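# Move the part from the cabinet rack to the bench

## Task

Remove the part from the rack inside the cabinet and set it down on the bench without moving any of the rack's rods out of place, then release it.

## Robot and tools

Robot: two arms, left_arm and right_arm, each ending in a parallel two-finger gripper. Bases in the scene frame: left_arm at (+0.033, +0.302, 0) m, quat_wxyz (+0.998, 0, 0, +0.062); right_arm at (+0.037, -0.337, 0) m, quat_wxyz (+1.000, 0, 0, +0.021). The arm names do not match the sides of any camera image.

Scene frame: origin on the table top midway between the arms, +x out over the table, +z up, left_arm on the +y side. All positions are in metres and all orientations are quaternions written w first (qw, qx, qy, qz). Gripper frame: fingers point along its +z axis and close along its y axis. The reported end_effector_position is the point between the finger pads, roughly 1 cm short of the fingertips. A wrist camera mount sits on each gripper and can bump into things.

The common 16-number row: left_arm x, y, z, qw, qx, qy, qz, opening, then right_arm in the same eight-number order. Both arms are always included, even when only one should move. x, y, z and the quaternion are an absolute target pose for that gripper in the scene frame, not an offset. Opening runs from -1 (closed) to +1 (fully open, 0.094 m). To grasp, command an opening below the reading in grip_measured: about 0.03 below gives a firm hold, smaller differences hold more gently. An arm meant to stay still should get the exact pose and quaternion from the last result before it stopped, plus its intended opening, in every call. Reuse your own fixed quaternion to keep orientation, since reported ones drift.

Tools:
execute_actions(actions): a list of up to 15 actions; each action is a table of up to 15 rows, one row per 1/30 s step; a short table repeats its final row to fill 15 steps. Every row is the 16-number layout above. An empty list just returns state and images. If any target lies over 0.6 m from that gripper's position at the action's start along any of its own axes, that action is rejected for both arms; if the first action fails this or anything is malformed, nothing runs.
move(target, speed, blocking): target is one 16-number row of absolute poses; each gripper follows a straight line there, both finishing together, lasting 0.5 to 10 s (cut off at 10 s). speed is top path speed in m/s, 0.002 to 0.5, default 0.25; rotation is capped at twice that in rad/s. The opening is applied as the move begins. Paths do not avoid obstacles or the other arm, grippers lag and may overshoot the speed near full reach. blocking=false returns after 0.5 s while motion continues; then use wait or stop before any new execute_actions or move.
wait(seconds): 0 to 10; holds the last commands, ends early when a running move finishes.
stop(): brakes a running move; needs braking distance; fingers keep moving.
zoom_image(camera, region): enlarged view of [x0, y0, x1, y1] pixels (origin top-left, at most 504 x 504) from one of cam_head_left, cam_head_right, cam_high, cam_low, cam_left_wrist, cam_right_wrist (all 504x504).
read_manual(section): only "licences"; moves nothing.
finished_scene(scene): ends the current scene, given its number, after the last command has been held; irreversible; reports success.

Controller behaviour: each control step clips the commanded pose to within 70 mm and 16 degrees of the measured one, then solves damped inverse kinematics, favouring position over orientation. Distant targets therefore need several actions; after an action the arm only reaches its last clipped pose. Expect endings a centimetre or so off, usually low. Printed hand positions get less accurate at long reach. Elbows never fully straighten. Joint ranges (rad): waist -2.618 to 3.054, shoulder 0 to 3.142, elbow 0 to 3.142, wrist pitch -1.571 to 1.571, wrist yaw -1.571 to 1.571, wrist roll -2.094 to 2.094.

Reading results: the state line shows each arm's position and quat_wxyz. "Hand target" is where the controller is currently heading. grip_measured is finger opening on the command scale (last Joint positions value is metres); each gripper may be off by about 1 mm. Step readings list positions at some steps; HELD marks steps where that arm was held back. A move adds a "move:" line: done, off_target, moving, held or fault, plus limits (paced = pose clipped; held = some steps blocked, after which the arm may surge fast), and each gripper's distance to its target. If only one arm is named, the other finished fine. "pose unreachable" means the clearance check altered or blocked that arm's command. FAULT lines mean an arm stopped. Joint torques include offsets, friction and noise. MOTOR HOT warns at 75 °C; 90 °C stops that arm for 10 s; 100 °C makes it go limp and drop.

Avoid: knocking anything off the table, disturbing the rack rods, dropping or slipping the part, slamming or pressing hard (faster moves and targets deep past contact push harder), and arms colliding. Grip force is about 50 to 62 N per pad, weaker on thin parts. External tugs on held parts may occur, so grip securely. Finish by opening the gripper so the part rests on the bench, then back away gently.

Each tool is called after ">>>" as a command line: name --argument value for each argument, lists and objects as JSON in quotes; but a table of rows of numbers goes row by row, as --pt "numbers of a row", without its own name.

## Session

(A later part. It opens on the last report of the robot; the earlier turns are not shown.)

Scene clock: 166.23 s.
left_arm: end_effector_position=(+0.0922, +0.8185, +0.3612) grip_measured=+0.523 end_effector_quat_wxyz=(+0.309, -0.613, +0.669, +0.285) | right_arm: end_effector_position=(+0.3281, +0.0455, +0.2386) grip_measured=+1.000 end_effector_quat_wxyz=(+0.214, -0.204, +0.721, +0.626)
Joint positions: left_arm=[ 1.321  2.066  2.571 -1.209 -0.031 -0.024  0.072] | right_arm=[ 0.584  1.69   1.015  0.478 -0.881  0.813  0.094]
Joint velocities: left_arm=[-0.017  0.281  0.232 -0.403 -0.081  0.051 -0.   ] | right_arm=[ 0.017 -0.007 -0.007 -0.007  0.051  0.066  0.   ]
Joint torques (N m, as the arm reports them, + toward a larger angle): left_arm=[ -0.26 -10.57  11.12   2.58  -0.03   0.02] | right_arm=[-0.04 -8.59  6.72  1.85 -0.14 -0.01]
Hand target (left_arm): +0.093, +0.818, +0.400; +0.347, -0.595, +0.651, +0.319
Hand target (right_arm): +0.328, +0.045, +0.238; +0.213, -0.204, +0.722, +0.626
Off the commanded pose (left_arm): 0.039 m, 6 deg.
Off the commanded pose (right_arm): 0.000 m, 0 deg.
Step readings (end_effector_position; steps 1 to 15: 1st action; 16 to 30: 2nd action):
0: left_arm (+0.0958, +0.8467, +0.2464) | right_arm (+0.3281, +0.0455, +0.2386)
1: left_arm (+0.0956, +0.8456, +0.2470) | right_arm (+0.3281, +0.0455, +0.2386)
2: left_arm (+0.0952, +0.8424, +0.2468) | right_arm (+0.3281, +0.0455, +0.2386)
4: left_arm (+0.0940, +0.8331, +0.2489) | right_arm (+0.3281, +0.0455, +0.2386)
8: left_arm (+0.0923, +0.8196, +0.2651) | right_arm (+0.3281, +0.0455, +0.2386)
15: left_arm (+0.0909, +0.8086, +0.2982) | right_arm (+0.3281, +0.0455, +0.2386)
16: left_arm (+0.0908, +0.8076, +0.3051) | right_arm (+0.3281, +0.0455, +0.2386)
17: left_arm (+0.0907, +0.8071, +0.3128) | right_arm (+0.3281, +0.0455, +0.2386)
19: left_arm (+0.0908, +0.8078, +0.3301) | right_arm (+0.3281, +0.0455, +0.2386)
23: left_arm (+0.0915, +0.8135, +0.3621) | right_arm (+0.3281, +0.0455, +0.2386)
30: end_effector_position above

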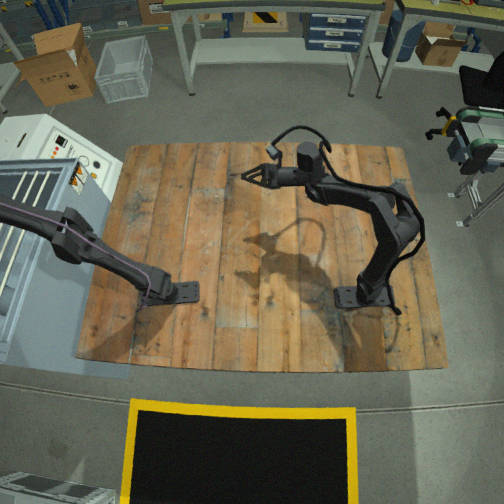

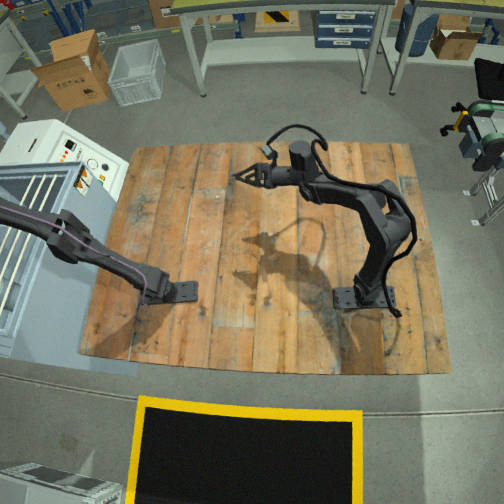

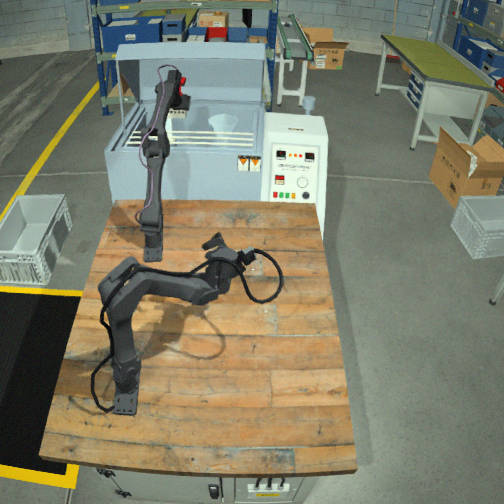

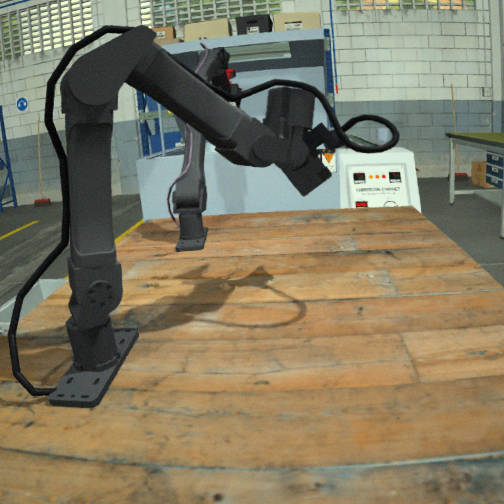

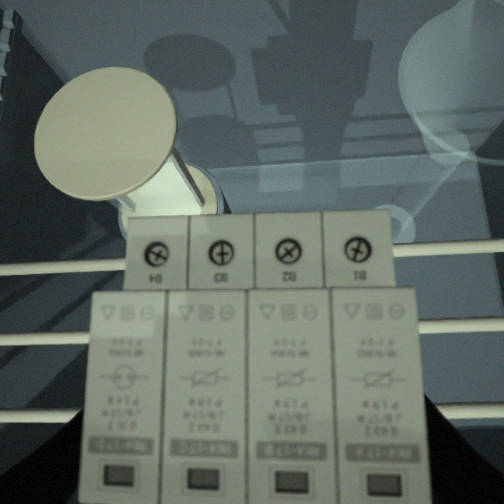

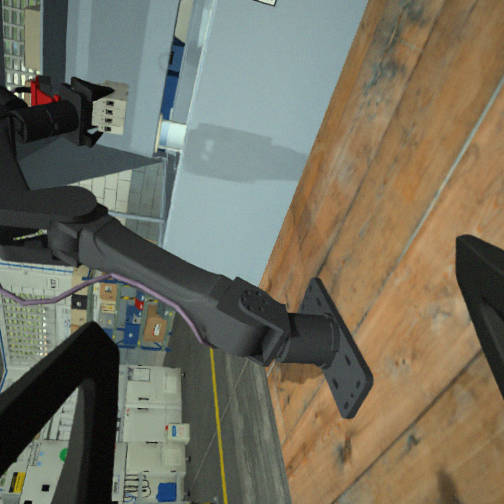

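>>> move --target '[0.10,0.66,0.41,0.3462,-0.5965,0.6509,0.3172,0.485, 0.3281,0.0454,0.2382,0.213,-0.204,0.722,0.626,1]' --speed 0.15

>>> move --target '[0.38,0.39,0.36,0.4188,-0.1183,0.8988,0.0551,0.485, 0.3281,0.0454,0.2382,0.213,-0.204,0.722,0.626,1]' --speed 0.25

>>> move --target '[0.38,0.39,0.10,0.4188,-0.1183,0.8988,0.0551,0.485, 0.3281,0.0454,0.2382,0.213,-0.204,0.722,0.626,1]' --speed 0.2

Scene clock: 179.93 s.
left_arm: end_effector_position=(+0.0949, +0.6479, +0.3727) grip_measured=+0.523 end_effector_quat_wxyz=(+0.290, -0.614, +0.681, +0.274) | right_arm: end_effector_position=(+0.3281, +0.0455, +0.2386) grip_measured=+1.000 end_effector_quat_wxyz=(+0.214, -0.204, +0.721, +0.626)
Joint positions: left_arm=[ 1.21   1.414  1.877 -1.22  -0.115 -0.083  0.072] | right_arm=[ 0.584  1.69   1.015  0.478 -0.881  0.813  0.094]
Joint velocities: left_arm=[-0.002  0.002 -0.017  0.007 -0.11   0.007 -0.   ] | right_arm=[-0.017 -0.002  0.017 -0.066 -0.022  0.081  0.   ]
Joint torques (N m, as the arm reports them, + toward a larger angle): left_arm=[-0.77 -5.99  7.08  2.77 -0.14 -0.06] | right_arm=[-0.05 -8.59  6.72  1.85 -0.14 -0.01]
Hand target (left_arm): +0.097, +0.656, +0.409; +0.345, -0.597, +0.652, +0.316
Hand target (right_arm): +0.328, +0.045, +0.238; +0.213, -0.204, +0.722, +0.626
Off the commanded pose (left_arm): 0.040 m, 9 deg.
Off the commanded pose (right_arm): 0.000 m, 0 deg.
move: off_target (left_arm); limits=paced

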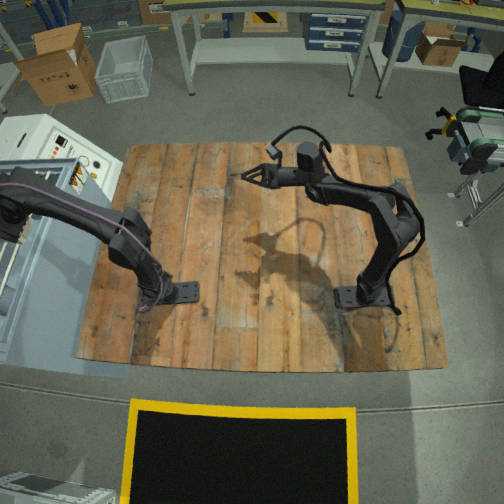

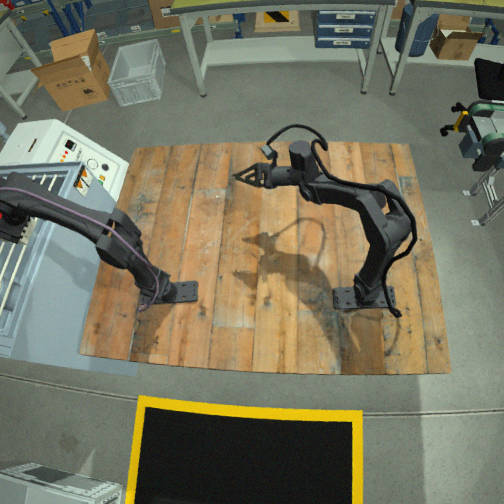

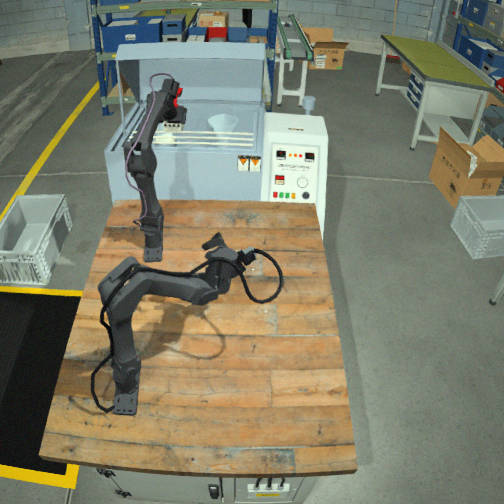

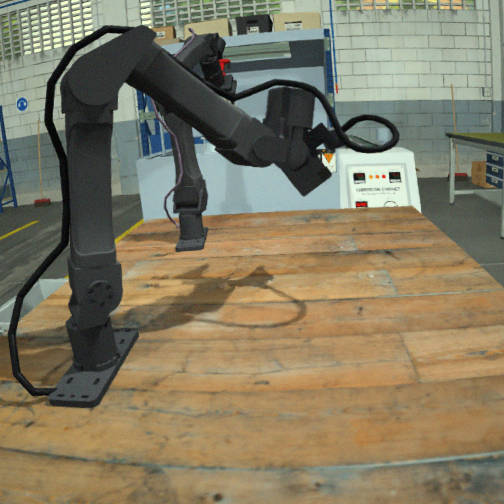

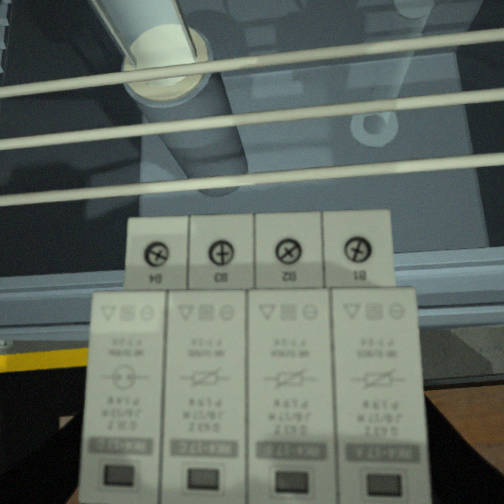

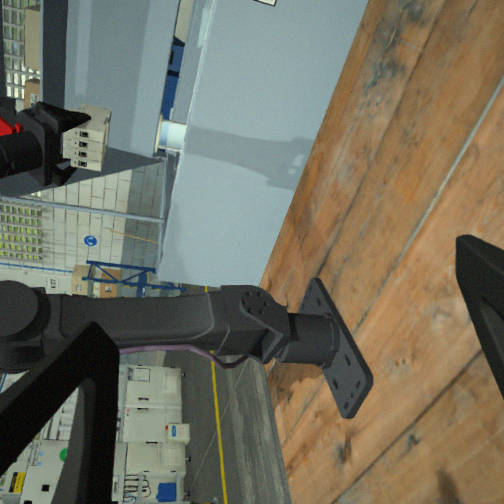

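Scene clock: 182.80 s.
left_arm: end_effector_position=(+0.3514, +0.3827, +0.3195) grip_measured=+0.523 end_effector_quat_wxyz=(+0.335, -0.127, +0.932, +0.049) | right_arm: end_effector_position=(+0.3281, +0.0455, +0.2386) grip_measured=+1.000 end_effector_quat_wxyz=(+0.214, -0.204, +0.721, +0.626)
Joint positions: left_arm=[ 0.105  1.332  1.662 -1.21  -0.032 -0.03   0.072] | right_arm=[ 0.584  1.69   1.015  0.478 -0.881  0.813  0.094]
Joint velocities: left_arm=[-0.007  0.012  0.007  0.037 -0.022 -0.037  0.002] | right_arm=[-0.002 -0.002  0.007  0.022 -0.037 -0.11   0.   ]
Joint torques (N m, as the arm reports them, + toward a larger angle): left_arm=[-0.52 -4.82  9.9   2.69  0.01  0.04] | right_arm=[-0.05 -8.58  6.73  1.85 -0.13  0.  ]
Hand target (left_arm): +0.369, +0.385, +0.361; +0.415, -0.118, +0.900, +0.056
Hand target (right_arm): +0.328, +0.045, +0.238; +0.213, -0.204, +0.722, +0.626
Off the commanded pose (left_arm): 0.050 m, 10 deg.
Off the commanded pose (right_arm): 0.000 m, 0 deg.
move: off_target (left_arm)

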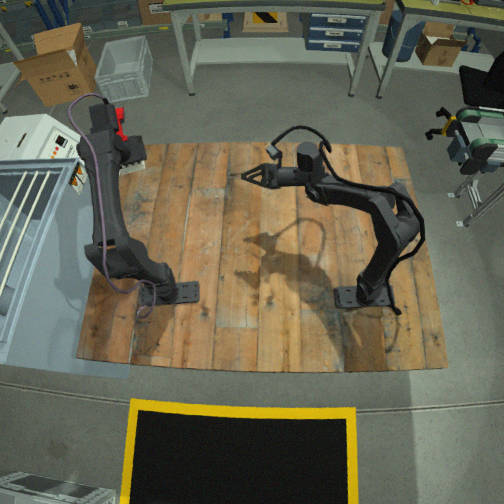

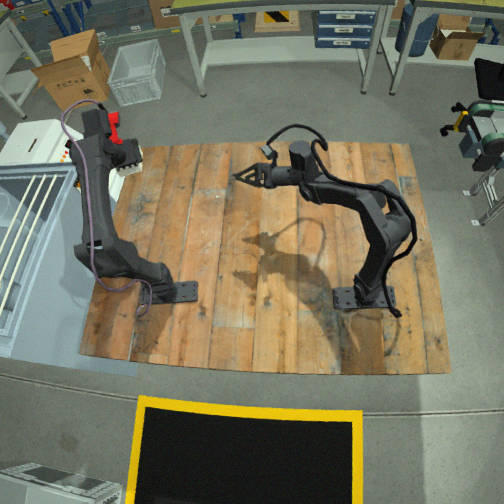

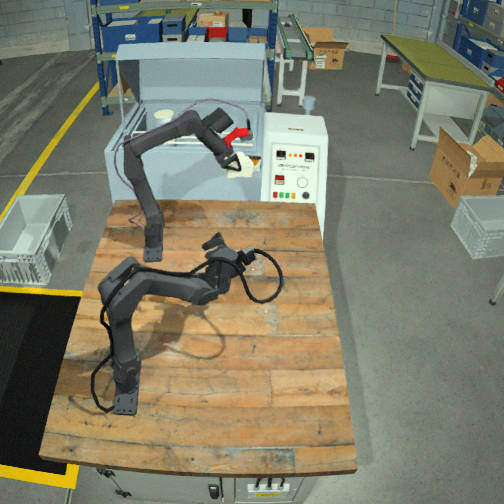

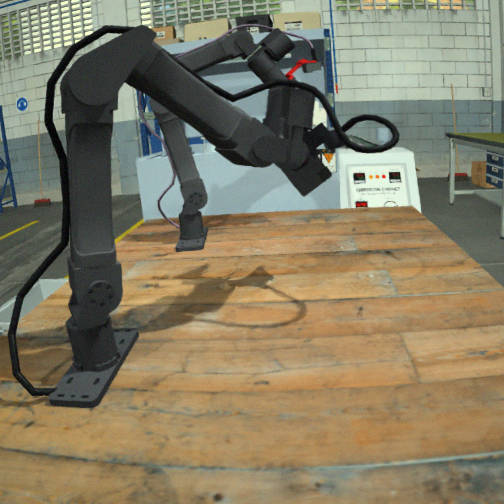

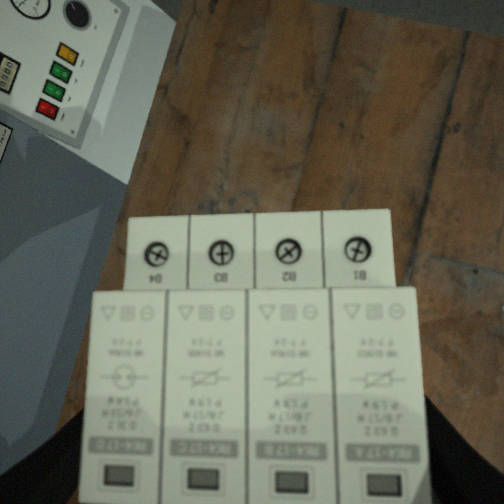

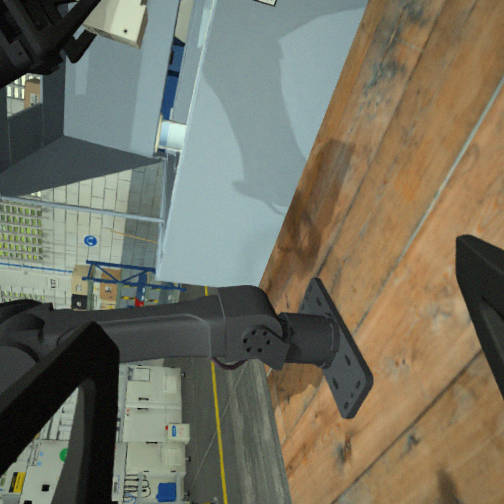

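Scene clock: 185.00 s.
left_arm: end_effector_position=(+0.3500, +0.3812, +0.0731) grip_measured=+0.523 end_effector_quat_wxyz=(+0.351, -0.121, +0.927, +0.049) | right_arm: end_effector_position=(+0.3281, +0.0455, +0.2387) grip_measured=+1.000 end_effector_quat_wxyz=(+0.214, -0.204, +0.721, +0.626)
Joint positions: left_arm=[ 0.105  1.241  0.553 -0.158 -0.026 -0.02   0.072] | right_arm=[ 0.584  1.69   1.015  0.478 -0.881  0.813  0.094]
Joint velocities: left_arm=[-0.012  0.017 -0.002 -0.037 -0.037  0.037 -0.001] | right_arm=[-0.007 -0.002 -0.007 -0.022  0.022 -0.022  0.   ]
Joint torques (N m, as the arm reports them, + toward a larger angle): left_arm=[ 0.46 -4.01  8.1   2.76  0.03  0.04] | right_arm=[-0.05 -8.59  6.72  1.86 -0.14 -0.01]
Hand target (left_arm): +0.374, +0.388, +0.102; +0.416, -0.118, +0.900, +0.056
Hand target (right_arm): +0.328, +0.045, +0.238; +0.213, -0.204, +0.722, +0.626
Off the commanded pose (left_arm): 0.041 m, 8 deg.
Off the commanded pose (right_arm): 0.001 m, 0 deg.
move: off_target (left_arm); limits=paced

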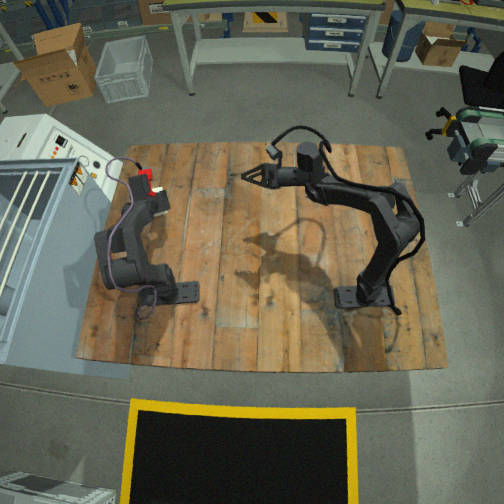

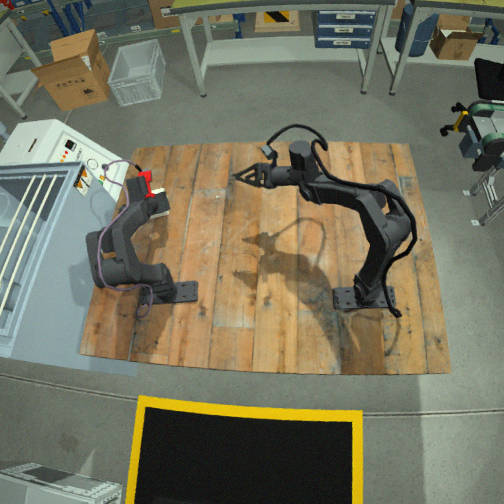

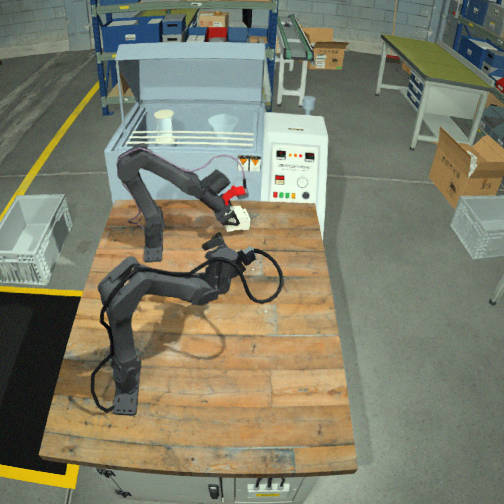

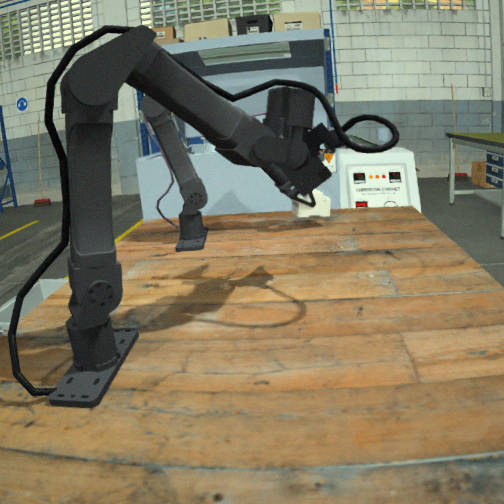

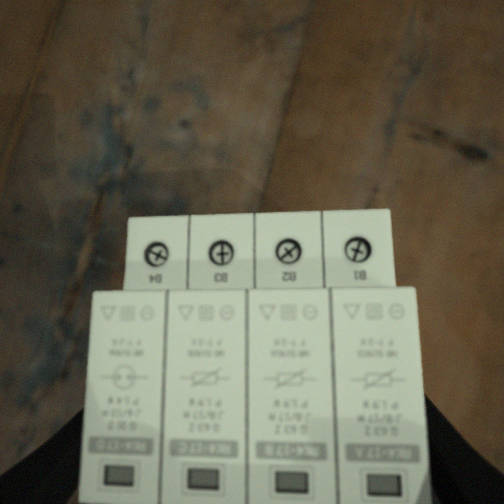

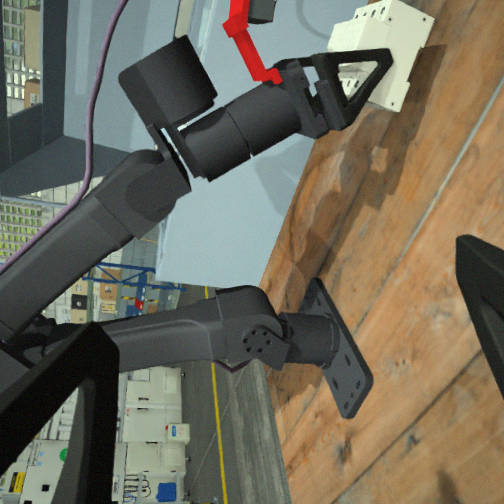

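>>> execute_actions --actions '[[[0.38,0.39,0.10,0.428,-0.118,0.894,0.056,0.485, 0.3281,0.0454,0.2382,0.213,-0.204,0.722,0.626,1],[0.38,0.39,0.10,0.428,-0.118,0.894,0.056,0.485, 0.3281,0.0454,0.2382,0.213,-0.204,0.722,0.626,1],[0.38,0.39,0.10,0.437,-0.117,0.89,0.057,0.485, 0.3281,0.0454,0.2382,0.213,-0.204,0.722,0.626,1],[0.38,0.39,0.10,0.437,-0.117,0.89,0.057,0.485, 0.3281,0.0454,0.2382,0.213,-0.204,0.722,0.626,1],[0.38,0.39,0.10,0.446,-0.117,0.886,0.059,0.485, 0.3281,0.0454,0.2382,0.213,-0.204,0.722,0.626,1],[0.38,0.39,0.10,0.446,-0.117,0.886,0.059,0.485, 0.3281,0.0454,0.2382,0.213,-0.204,0.722,0.626,1],[0.38,0.39,0.10,0.454,-0.116,0.8814,0.0598,0.485, 0.3281,0.0454,0.2382,0.213,-0.204,0.722,0.626,1]], [[0.38,0.39,0.098,0.454,-0.116,0.8814,0.0598,0.485, 0.3281,0.0454,0.2382,0.213,-0.204,0.722,0.626,1],[0.38,0.39,0.096,0.454,-0.116,0.8814,0.0598,0.485, 0.3281,0.0454,0.2382,0.213,-0.204,0.722,0.626,1],[0.38,0.39,0.094,0.454,-0.116,0.8814,0.0598,0.485, 0.3281,0.0454,0.2382,0.213,-0.204,0.722,0.626,1],[0.38,0.39,0.092,0.454,-0.116,0.8814,0.0598,0.485, 0.3281,0.0454,0.2382,0.213,-0.204,0.722,0.626,1],[0.38,0.39,0.09,0.454,-0.116,0.8814,0.0598,0.485, 0.3281,0.0454,0.2382,0.213,-0.204,0.722,0.626,1],[0.38,0.39,0.088,0.454,-0.116,0.8814,0.0598,0.485, 0.3281,0.0454,0.2382,0.213,-0.204,0.722,0.626,1],[0.38,0.39,0.086,0.454,-0.116,0.8814,0.0598,0.485, 0.3281,0.0454,0.2382,0.213,-0.204,0.722,0.626,1],[0.38,0.39,0.084,0.454,-0.116,0.8814,0.0598,0.485, 0.3281,0.0454,0.2382,0.213,-0.204,0.722,0.626,1],[0.38,0.39,0.082,0.454,-0.116,0.8814,0.0598,0.485, 0.3281,0.0454,0.2382,0.213,-0.204,0.722,0.626,1],[0.38,0.39,0.08,0.454,-0.116,0.8814,0.0598,0.485, 0.3281,0.0454,0.2382,0.213,-0.204,0.722,0.626,1]]]'

>>> zoom_image --camera "cam_low" --region '[250, 150, 380, 250]'

Scene clock: 201.23 s.
left_arm: end_effector_position=(+0.3466, +0.3804, +0.0456) grip_measured=+0.523 end_effector_quat_wxyz=(+0.370, -0.120, +0.920, +0.051) | right_arm: end_effector_position=(+0.3281, +0.0455, +0.2387) grip_measured=+1.000 end_effector_quat_wxyz=(+0.214, -0.204, +0.721, +0.626)
Joint positions: left_arm=[ 0.105  1.287  0.423  0.059 -0.026 -0.02   0.072] | right_arm=[ 0.584  1.69   1.015  0.478 -0.881  0.813  0.094]
Joint velocities: left_arm=[ 0.007  0.002 -0.071  0.007  0.007  0.007 -0.001] | right_arm=[ 0.002  0.002  0.017  0.007 -0.037 -0.081  0.   ]
Joint torques (N m, as the arm reports them, + toward a larger angle): left_arm=[ 0.29 -4.41  8.26  3.08  0.01  0.  ] | right_arm=[-0.05 -8.59  6.72  1.85 -0.13  0.  ]
Hand target (left_arm): +0.374, +0.388, +0.084; +0.450, -0.116, +0.883, +0.061
Hand target (right_arm): +0.328, +0.045, +0.238; +0.213, -0.204, +0.722, +0.626
Off the commanded pose (left_arm): 0.049 m, 11 deg.
Off the commanded pose (right_arm): 0.001 m, 0 deg.
Step readings (end_effector_position; steps 1 to 15: 1st action; 16 to 30: 2nd action):
0: left_arm (+0.3503, +0.3813, +0.0732) | right_arm (+0.3281, +0.0455, +0.2387)
1: left_arm (+0.3505, +0.3813, +0.0732) | right_arm (+0.3281, +0.0455, +0.2387)
2: left_arm (+0.3508, +0.3814, +0.0731) | right_arm (+0.3281, +0.0455, +0.2387)
4: left_arm (+0.3512, +0.3814, +0.0720) | right_arm (+0.3281, +0.0455, +0.2387)
8: left_arm (+0.3487, +0.3809, +0.0654) | right_arm (+0.3281, +0.0455, +0.2387)
15: left_arm (+0.3451, +0.3800, +0.0591) | right_arm (+0.3281, +0.0455, +0.2387)
16: left_arm (+0.3458, +0.3802, +0.0598) | right_arm (+0.3281, +0.0455, +0.2387)
17: left_arm (+0.3468, +0.3804, +0.0607) | right_arm (+0.3281, +0.0455, +0.2387)
19: left_arm (+0.3490, +0.3810, +0.0629) | right_arm (+0.3281, +0.0455, +0.2387)
23: left_arm (+0.3517, +0.3816, +0.0615) | right_arm (+0.3281, +0.0455, +0.2387)
30: end_effector_position above

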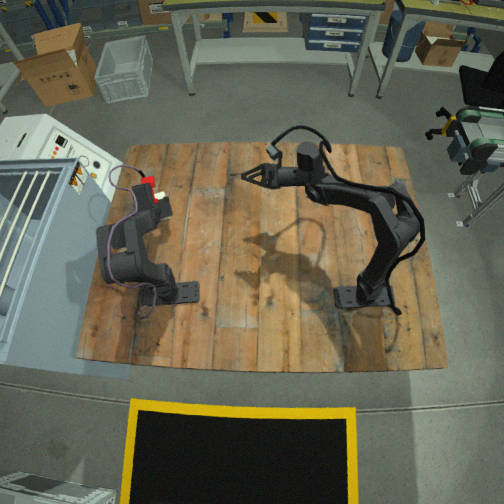

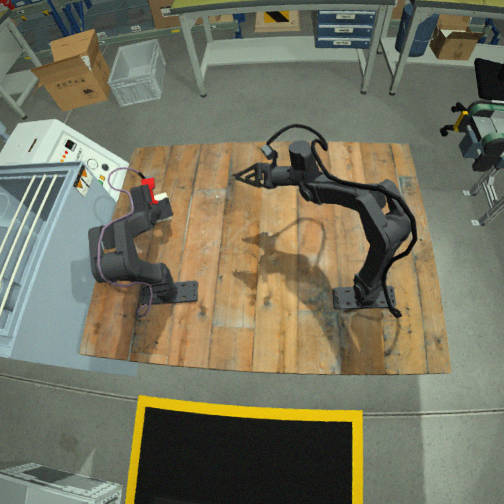

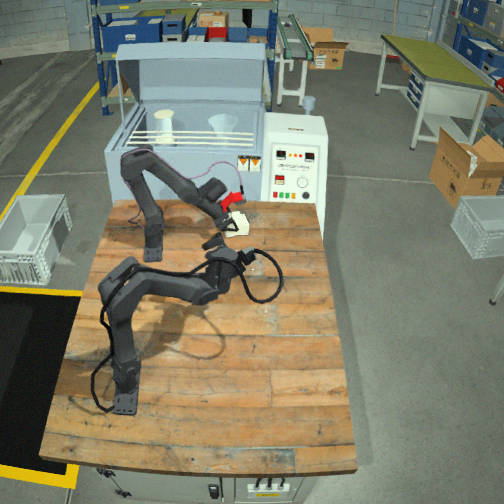

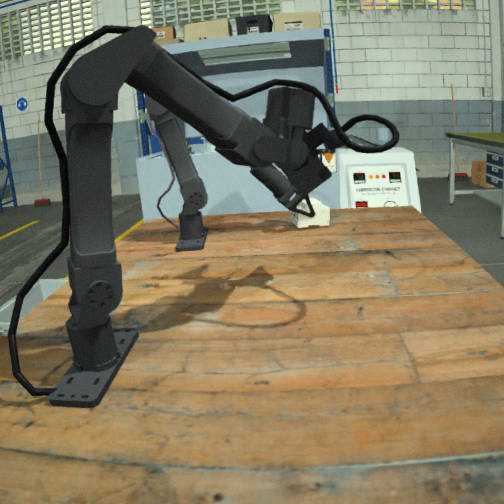

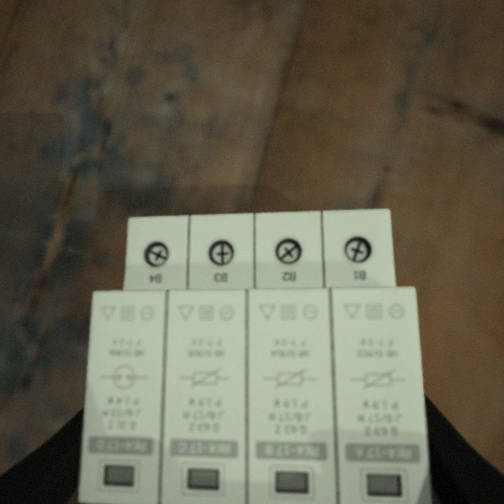

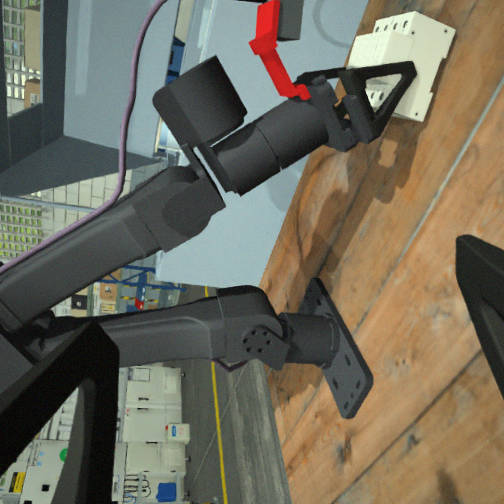

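Region (250, 150, 380, 250) of cam_low's 504x504 image, scaled by 3.877, with more detail than that image has; it fills the top 388 rows of this view, and the rest is white.

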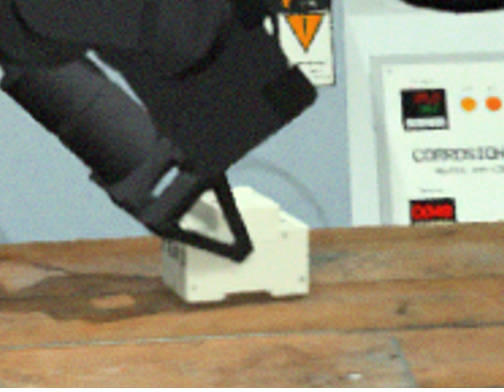

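>>> execute_actions --actions '[[[0.38,0.39,0.079,0.454,-0.116,0.8814,0.0598,0.485, 0.3281,0.0454,0.2382,0.213,-0.204,0.722,0.626,1],[0.38,0.39,0.078,0.454,-0.116,0.8814,0.0598,0.485, 0.3281,0.0454,0.2382,0.213,-0.204,0.722,0.626,1],[0.38,0.39,0.077,0.454,-0.116,0.8814,0.0598,0.485, 0.3281,0.0454,0.2382,0.213,-0.204,0.722,0.626,1],[0.38,0.39,0.076,0.454,-0.116,0.8814,0.0598,0.485, 0.3281,0.0454,0.2382,0.213,-0.204,0.722,0.626,1],[0.38,0.39,0.075,0.454,-0.116,0.8814,0.0598,0.485, 0.3281,0.0454,0.2382,0.213,-0.204,0.722,0.626,1],[0.38,0.39,0.074,0.454,-0.116,0.8814,0.0598,0.485, 0.3281,0.0454,0.2382,0.213,-0.204,0.722,0.626,1],[0.38,0.39,0.073,0.454,-0.116,0.8814,0.0598,0.485, 0.3281,0.0454,0.2382,0.213,-0.204,0.722,0.626,1],[0.38,0.39,0.072,0.454,-0.116,0.8814,0.0598,0.485, 0.3281,0.0454,0.2382,0.213,-0.204,0.722,0.626,1],[0.38,0.39,0.071,0.454,-0.116,0.8814,0.0598,0.485, 0.3281,0.0454,0.2382,0.213,-0.204,0.722,0.626,1],[0.38,0.39,0.07,0.454,-0.116,0.8814,0.0598,0.485, 0.3281,0.0454,0.2382,0.213,-0.204,0.722,0.626,1],[0.38,0.39,0.069,0.454,-0.116,0.8814,0.0598,0.485, 0.3281,0.0454,0.2382,0.213,-0.204,0.722,0.626,1],[0.38,0.39,0.068,0.454,-0.116,0.8814,0.0598,0.485, 0.3281,0.0454,0.2382,0.213,-0.204,0.722,0.626,1]], [[0.38,0.39,0.068,0.454,-0.116,0.8814,0.0598,0.485, 0.3281,0.0454,0.2382,0.213,-0.204,0.722,0.626,1]]]'

>>> zoom_image --camera "cam_low" --region '[250, 150, 380, 250]'

Scene clock: 212.47 s.
left_arm: end_effector_position=(+0.3544, +0.3822, +0.0416) grip_measured=+0.523 end_effector_quat_wxyz=(+0.388, -0.119, +0.912, +0.053) | right_arm: end_effector_position=(+0.3281, +0.0455, +0.2387) grip_measured=+1.000 end_effector_quat_wxyz=(+0.214, -0.204, +0.721, +0.626)
Joint positions: left_arm=[ 0.105  1.334  0.399  0.169 -0.026 -0.02   0.072] | right_arm=[ 0.584  1.69   1.015  0.478 -0.881  0.813  0.094]
Joint velocities: left_arm=[ 0.002  0.007 -0.027  0.022 -0.066  0.051  0.   ] | right_arm=[ 0.012 -0.002  0.012 -0.066  0.066  0.007  0.   ]
Joint torques (N m, as the arm reports them, + toward a larger angle): left_arm=[ 0.29 -3.67  7.03  2.96  0.03  0.02] | right_arm=[-0.05 -8.59  6.72  1.85 -0.14 -0.01]
Hand target (left_arm): +0.376, +0.389, +0.070; +0.451, -0.116, +0.883, +0.061
Hand target (right_arm): +0.328, +0.045, +0.238; +0.213, -0.204, +0.722, +0.626
Off the commanded pose (left_arm): 0.038 m, 8 deg.
Off the commanded pose (right_arm): 0.001 m, 0 deg.
Step readings (end_effector_position; steps 1 to 15: 1st action; 16 to 30: 2nd action):
0: left_arm (+0.3496, +0.3811, +0.0485) | right_arm (+0.3281, +0.0455, +0.2387)
1: left_arm (+0.3497, +0.3811, +0.0486) | right_arm (+0.3281, +0.0455, +0.2387)
2: left_arm (+0.3500, +0.3812, +0.0489) | right_arm (+0.3281, +0.0455, +0.2387)
4: left_arm (+0.3509, +0.3814, +0.0495) | right_arm (+0.3281, +0.0455, +0.2387)
8: left_arm (+0.3537, +0.3820, +0.0476) | right_arm (+0.3281, +0.0455, +0.2387)
15: left_arm (+0.3521, +0.3817, +0.0392) | right_arm (+0.3281, +0.0455, +0.2387)
16: left_arm (+0.3525, +0.3818, +0.0396) | right_arm (+0.3281, +0.0455, +0.2387)
17: left_arm (+0.3527, +0.3818, +0.0398) | right_arm (+0.3281, +0.0455, +0.2387)
19: left_arm (+0.3532, +0.3819, +0.0404) | right_arm (+0.3281, +0.0455, +0.2387)
23: left_arm (+0.3539, +0.3821, +0.0412) | right_arm (+0.3281, +0.0455, +0.2387)
30: end_effector_position above

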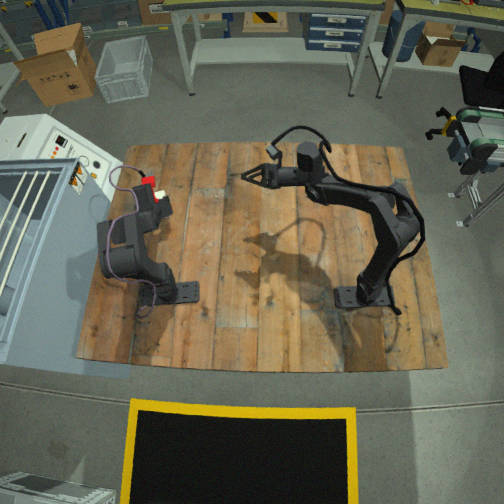

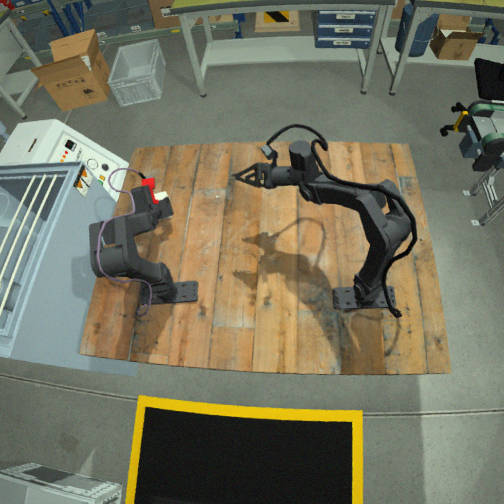

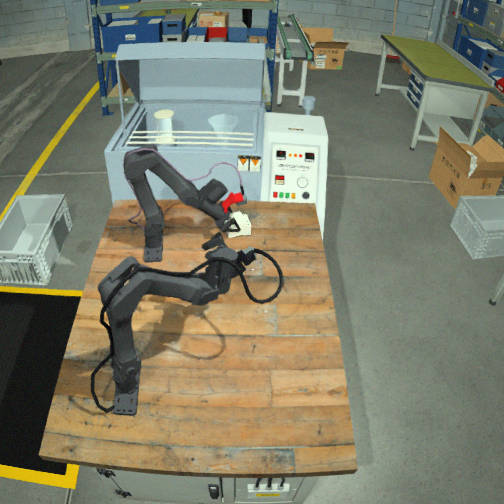

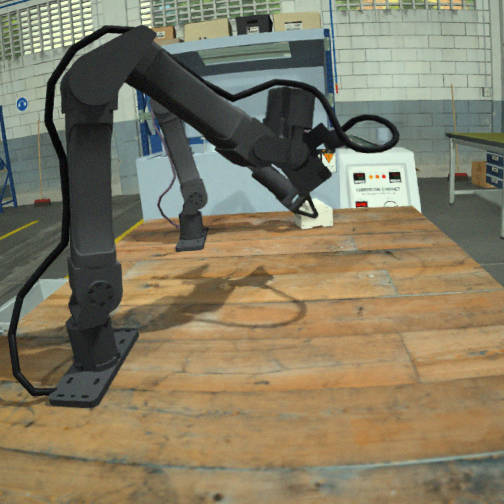

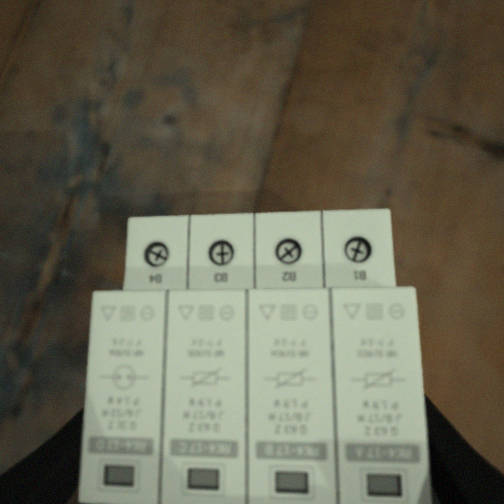

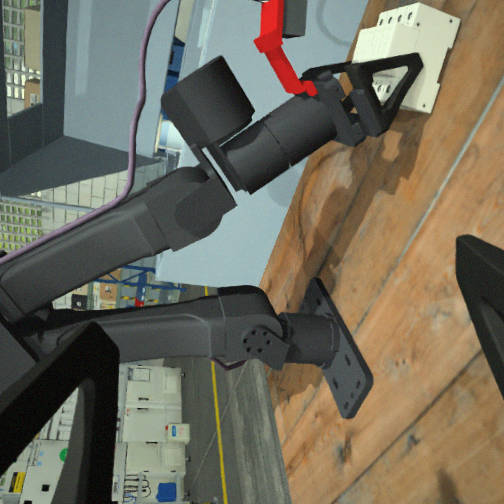

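Region (250, 150, 380, 250) of cam_low's 504x504 image, scaled by 3.877, with more detail than that image has; it fills the top 388 rows of this view, and the rest is white.

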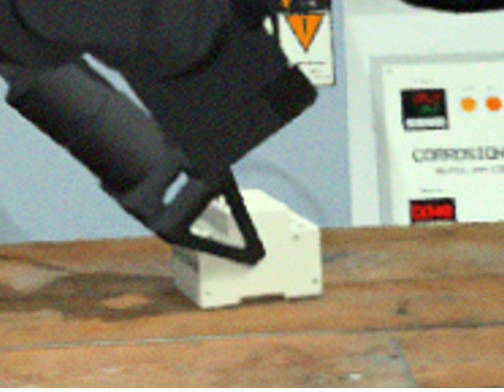

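>>> execute_actions --actions '[[[0.38,0.39,0.067,0.454,-0.116,0.8814,0.0598,0.485, 0.3281,0.0454,0.2382,0.213,-0.204,0.722,0.626,1],[0.38,0.39,0.066,0.454,-0.116,0.8814,0.0598,0.485, 0.3281,0.0454,0.2382,0.213,-0.204,0.722,0.626,1],[0.38,0.39,0.065,0.454,-0.116,0.8814,0.0598,0.485, 0.3281,0.0454,0.2382,0.213,-0.204,0.722,0.626,1],[0.38,0.39,0.064,0.454,-0.116,0.8814,0.0598,0.485, 0.3281,0.0454,0.2382,0.213,-0.204,0.722,0.626,1],[0.38,0.39,0.063,0.454,-0.116,0.8814,0.0598,0.485, 0.3281,0.0454,0.2382,0.213,-0.204,0.722,0.626,1],[0.38,0.39,0.062,0.454,-0.116,0.8814,0.0598,0.485, 0.3281,0.0454,0.2382,0.213,-0.204,0.722,0.626,1],[0.38,0.39,0.061,0.454,-0.116,0.8814,0.0598,0.485, 0.3281,0.0454,0.2382,0.213,-0.204,0.722,0.626,1],[0.38,0.39,0.06,0.454,-0.116,0.8814,0.0598,0.485, 0.3281,0.0454,0.2382,0.213,-0.204,0.722,0.626,1],[0.38,0.39,0.059,0.454,-0.116,0.8814,0.0598,0.485, 0.3281,0.0454,0.2382,0.213,-0.204,0.722,0.626,1],[0.38,0.39,0.058,0.454,-0.116,0.8814,0.0598,0.485, 0.3281,0.0454,0.2382,0.213,-0.204,0.722,0.626,1]], [[0.38,0.39,0.058,0.454,-0.116,0.8814,0.0598,0.485, 0.3281,0.0454,0.2382,0.213,-0.204,0.722,0.626,1]]]'

>>> zoom_image --camera "cam_low" --region '[250, 150, 380, 250]'

Scene clock: 222.90 s.
left_arm: end_effector_position=(+0.3637, +0.3844, +0.0399) grip_measured=+0.523 end_effector_quat_wxyz=(+0.407, -0.117, +0.904, +0.055) | right_arm: end_effector_position=(+0.3281, +0.0455, +0.2387) grip_measured=+1.000 end_effector_quat_wxyz=(+0.214, -0.204, +0.721, +0.626)
Joint positions: left_arm=[ 0.105  1.386  0.387  0.274 -0.026 -0.017  0.072] | right_arm=[ 0.584  1.69   1.015  0.478 -0.881  0.813  0.094]
Joint velocities: left_arm=[-0.012  0.002 -0.007  0.066 -0.066 -0.051  0.   ] | right_arm=[-0.012 -0.032  0.032 -0.066  0.022 -0.066  0.   ]
Joint torques (N m, as the arm reports them, + toward a larger angle): left_arm=[ 0.48 -3.67  6.2   2.74  0.03  0.02] | right_arm=[-0.05 -8.59  6.72  1.85 -0.14  0.  ]
Hand target (left_arm): +0.378, +0.389, +0.059; +0.452, -0.116, +0.882, +0.060
Hand target (right_arm): +0.328, +0.045, +0.238; +0.213, -0.204, +0.722, +0.626
Off the commanded pose (left_arm): 0.025 m, 6 deg.
Off the commanded pose (right_arm): 0.001 m, 0 deg.
Step readings (end_effector_position; steps 1 to 15: 1st action; 16 to 30: 2nd action):
0: left_arm (+0.3545, +0.3822, +0.0418) | right_arm (+0.3281, +0.0455, +0.2387)
1: left_arm (+0.3545, +0.3822, +0.0415) | right_arm (+0.3281, +0.0455, +0.2387)
2: left_arm (+0.3548, +0.3823, +0.0412) | right_arm (+0.3281, +0.0455, +0.2387)
4: left_arm (+0.3553, +0.3824, +0.0397) | right_arm (+0.3281, +0.0455, +0.2387)
8: left_arm (+0.3569, +0.3828, +0.0385) | right_arm (+0.3281, +0.0455, +0.2387)
15: left_arm (+0.3614, +0.3838, +0.0393) | right_arm (+0.3281, +0.0455, +0.2387)
16: left_arm (+0.3618, +0.3839, +0.0394) | right_arm (+0.3281, +0.0455, +0.2387)
17: left_arm (+0.3621, +0.3840, +0.0395) | right_arm (+0.3281, +0.0455, +0.2387)
19: left_arm (+0.3627, +0.3841, +0.0396) | right_arm (+0.3281, +0.0455, +0.2387)
23: left_arm (+0.3633, +0.3843, +0.0397) | right_arm (+0.3281, +0.0455, +0.2387)
30: end_effector_position above

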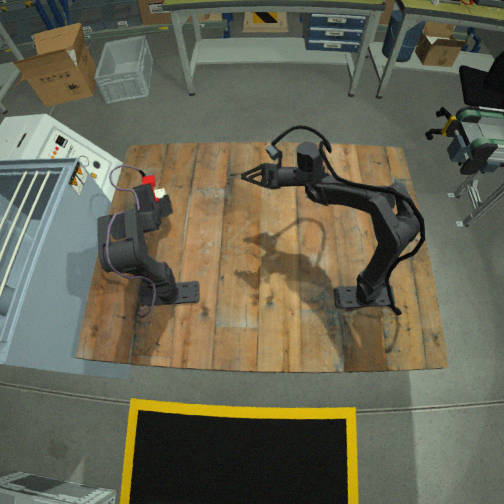

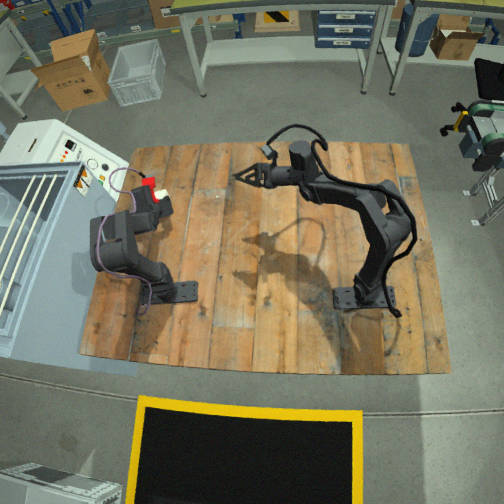

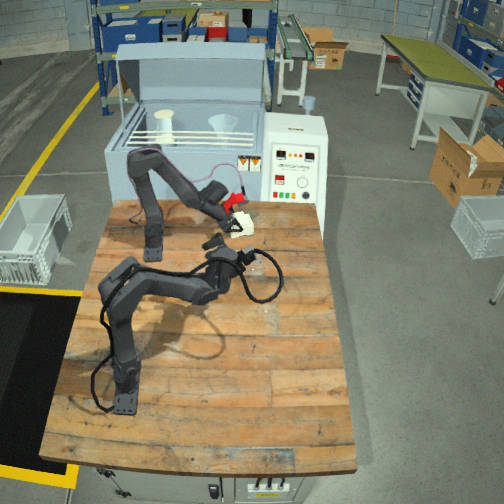

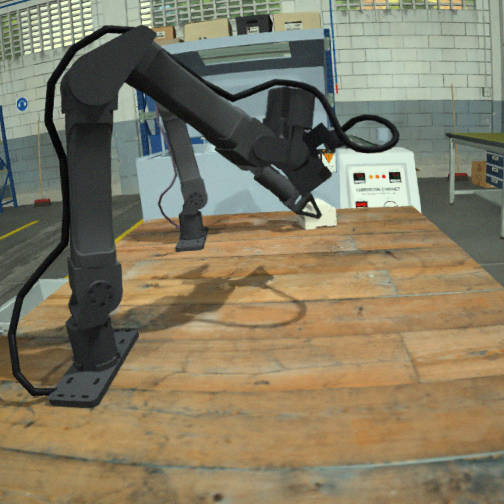

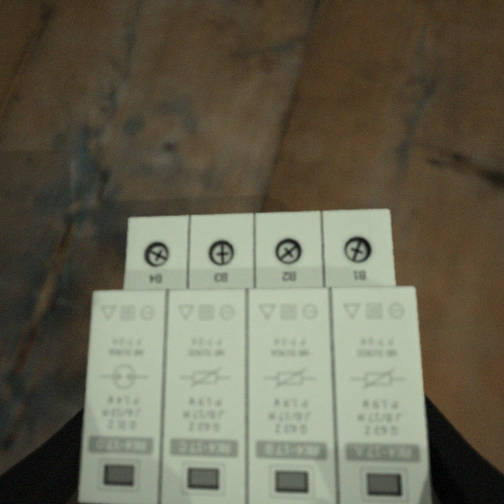

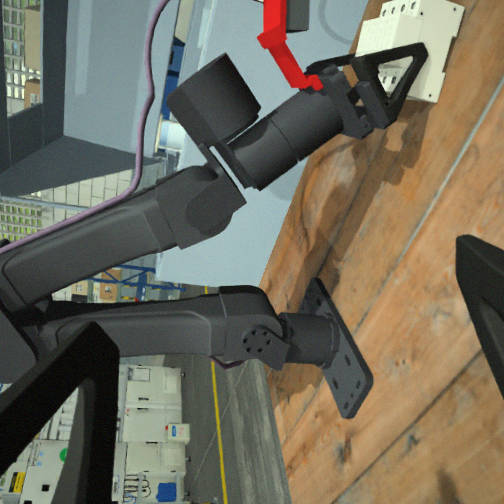

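Region (250, 150, 380, 250) of cam_low's 504x504 image, scaled by 3.877, with more detail than that image has; it fills the top 388 rows of this view, and the rest is white.

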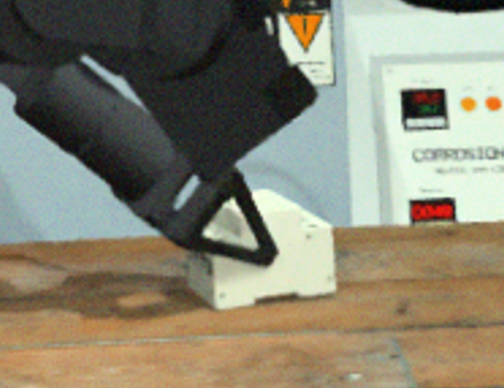

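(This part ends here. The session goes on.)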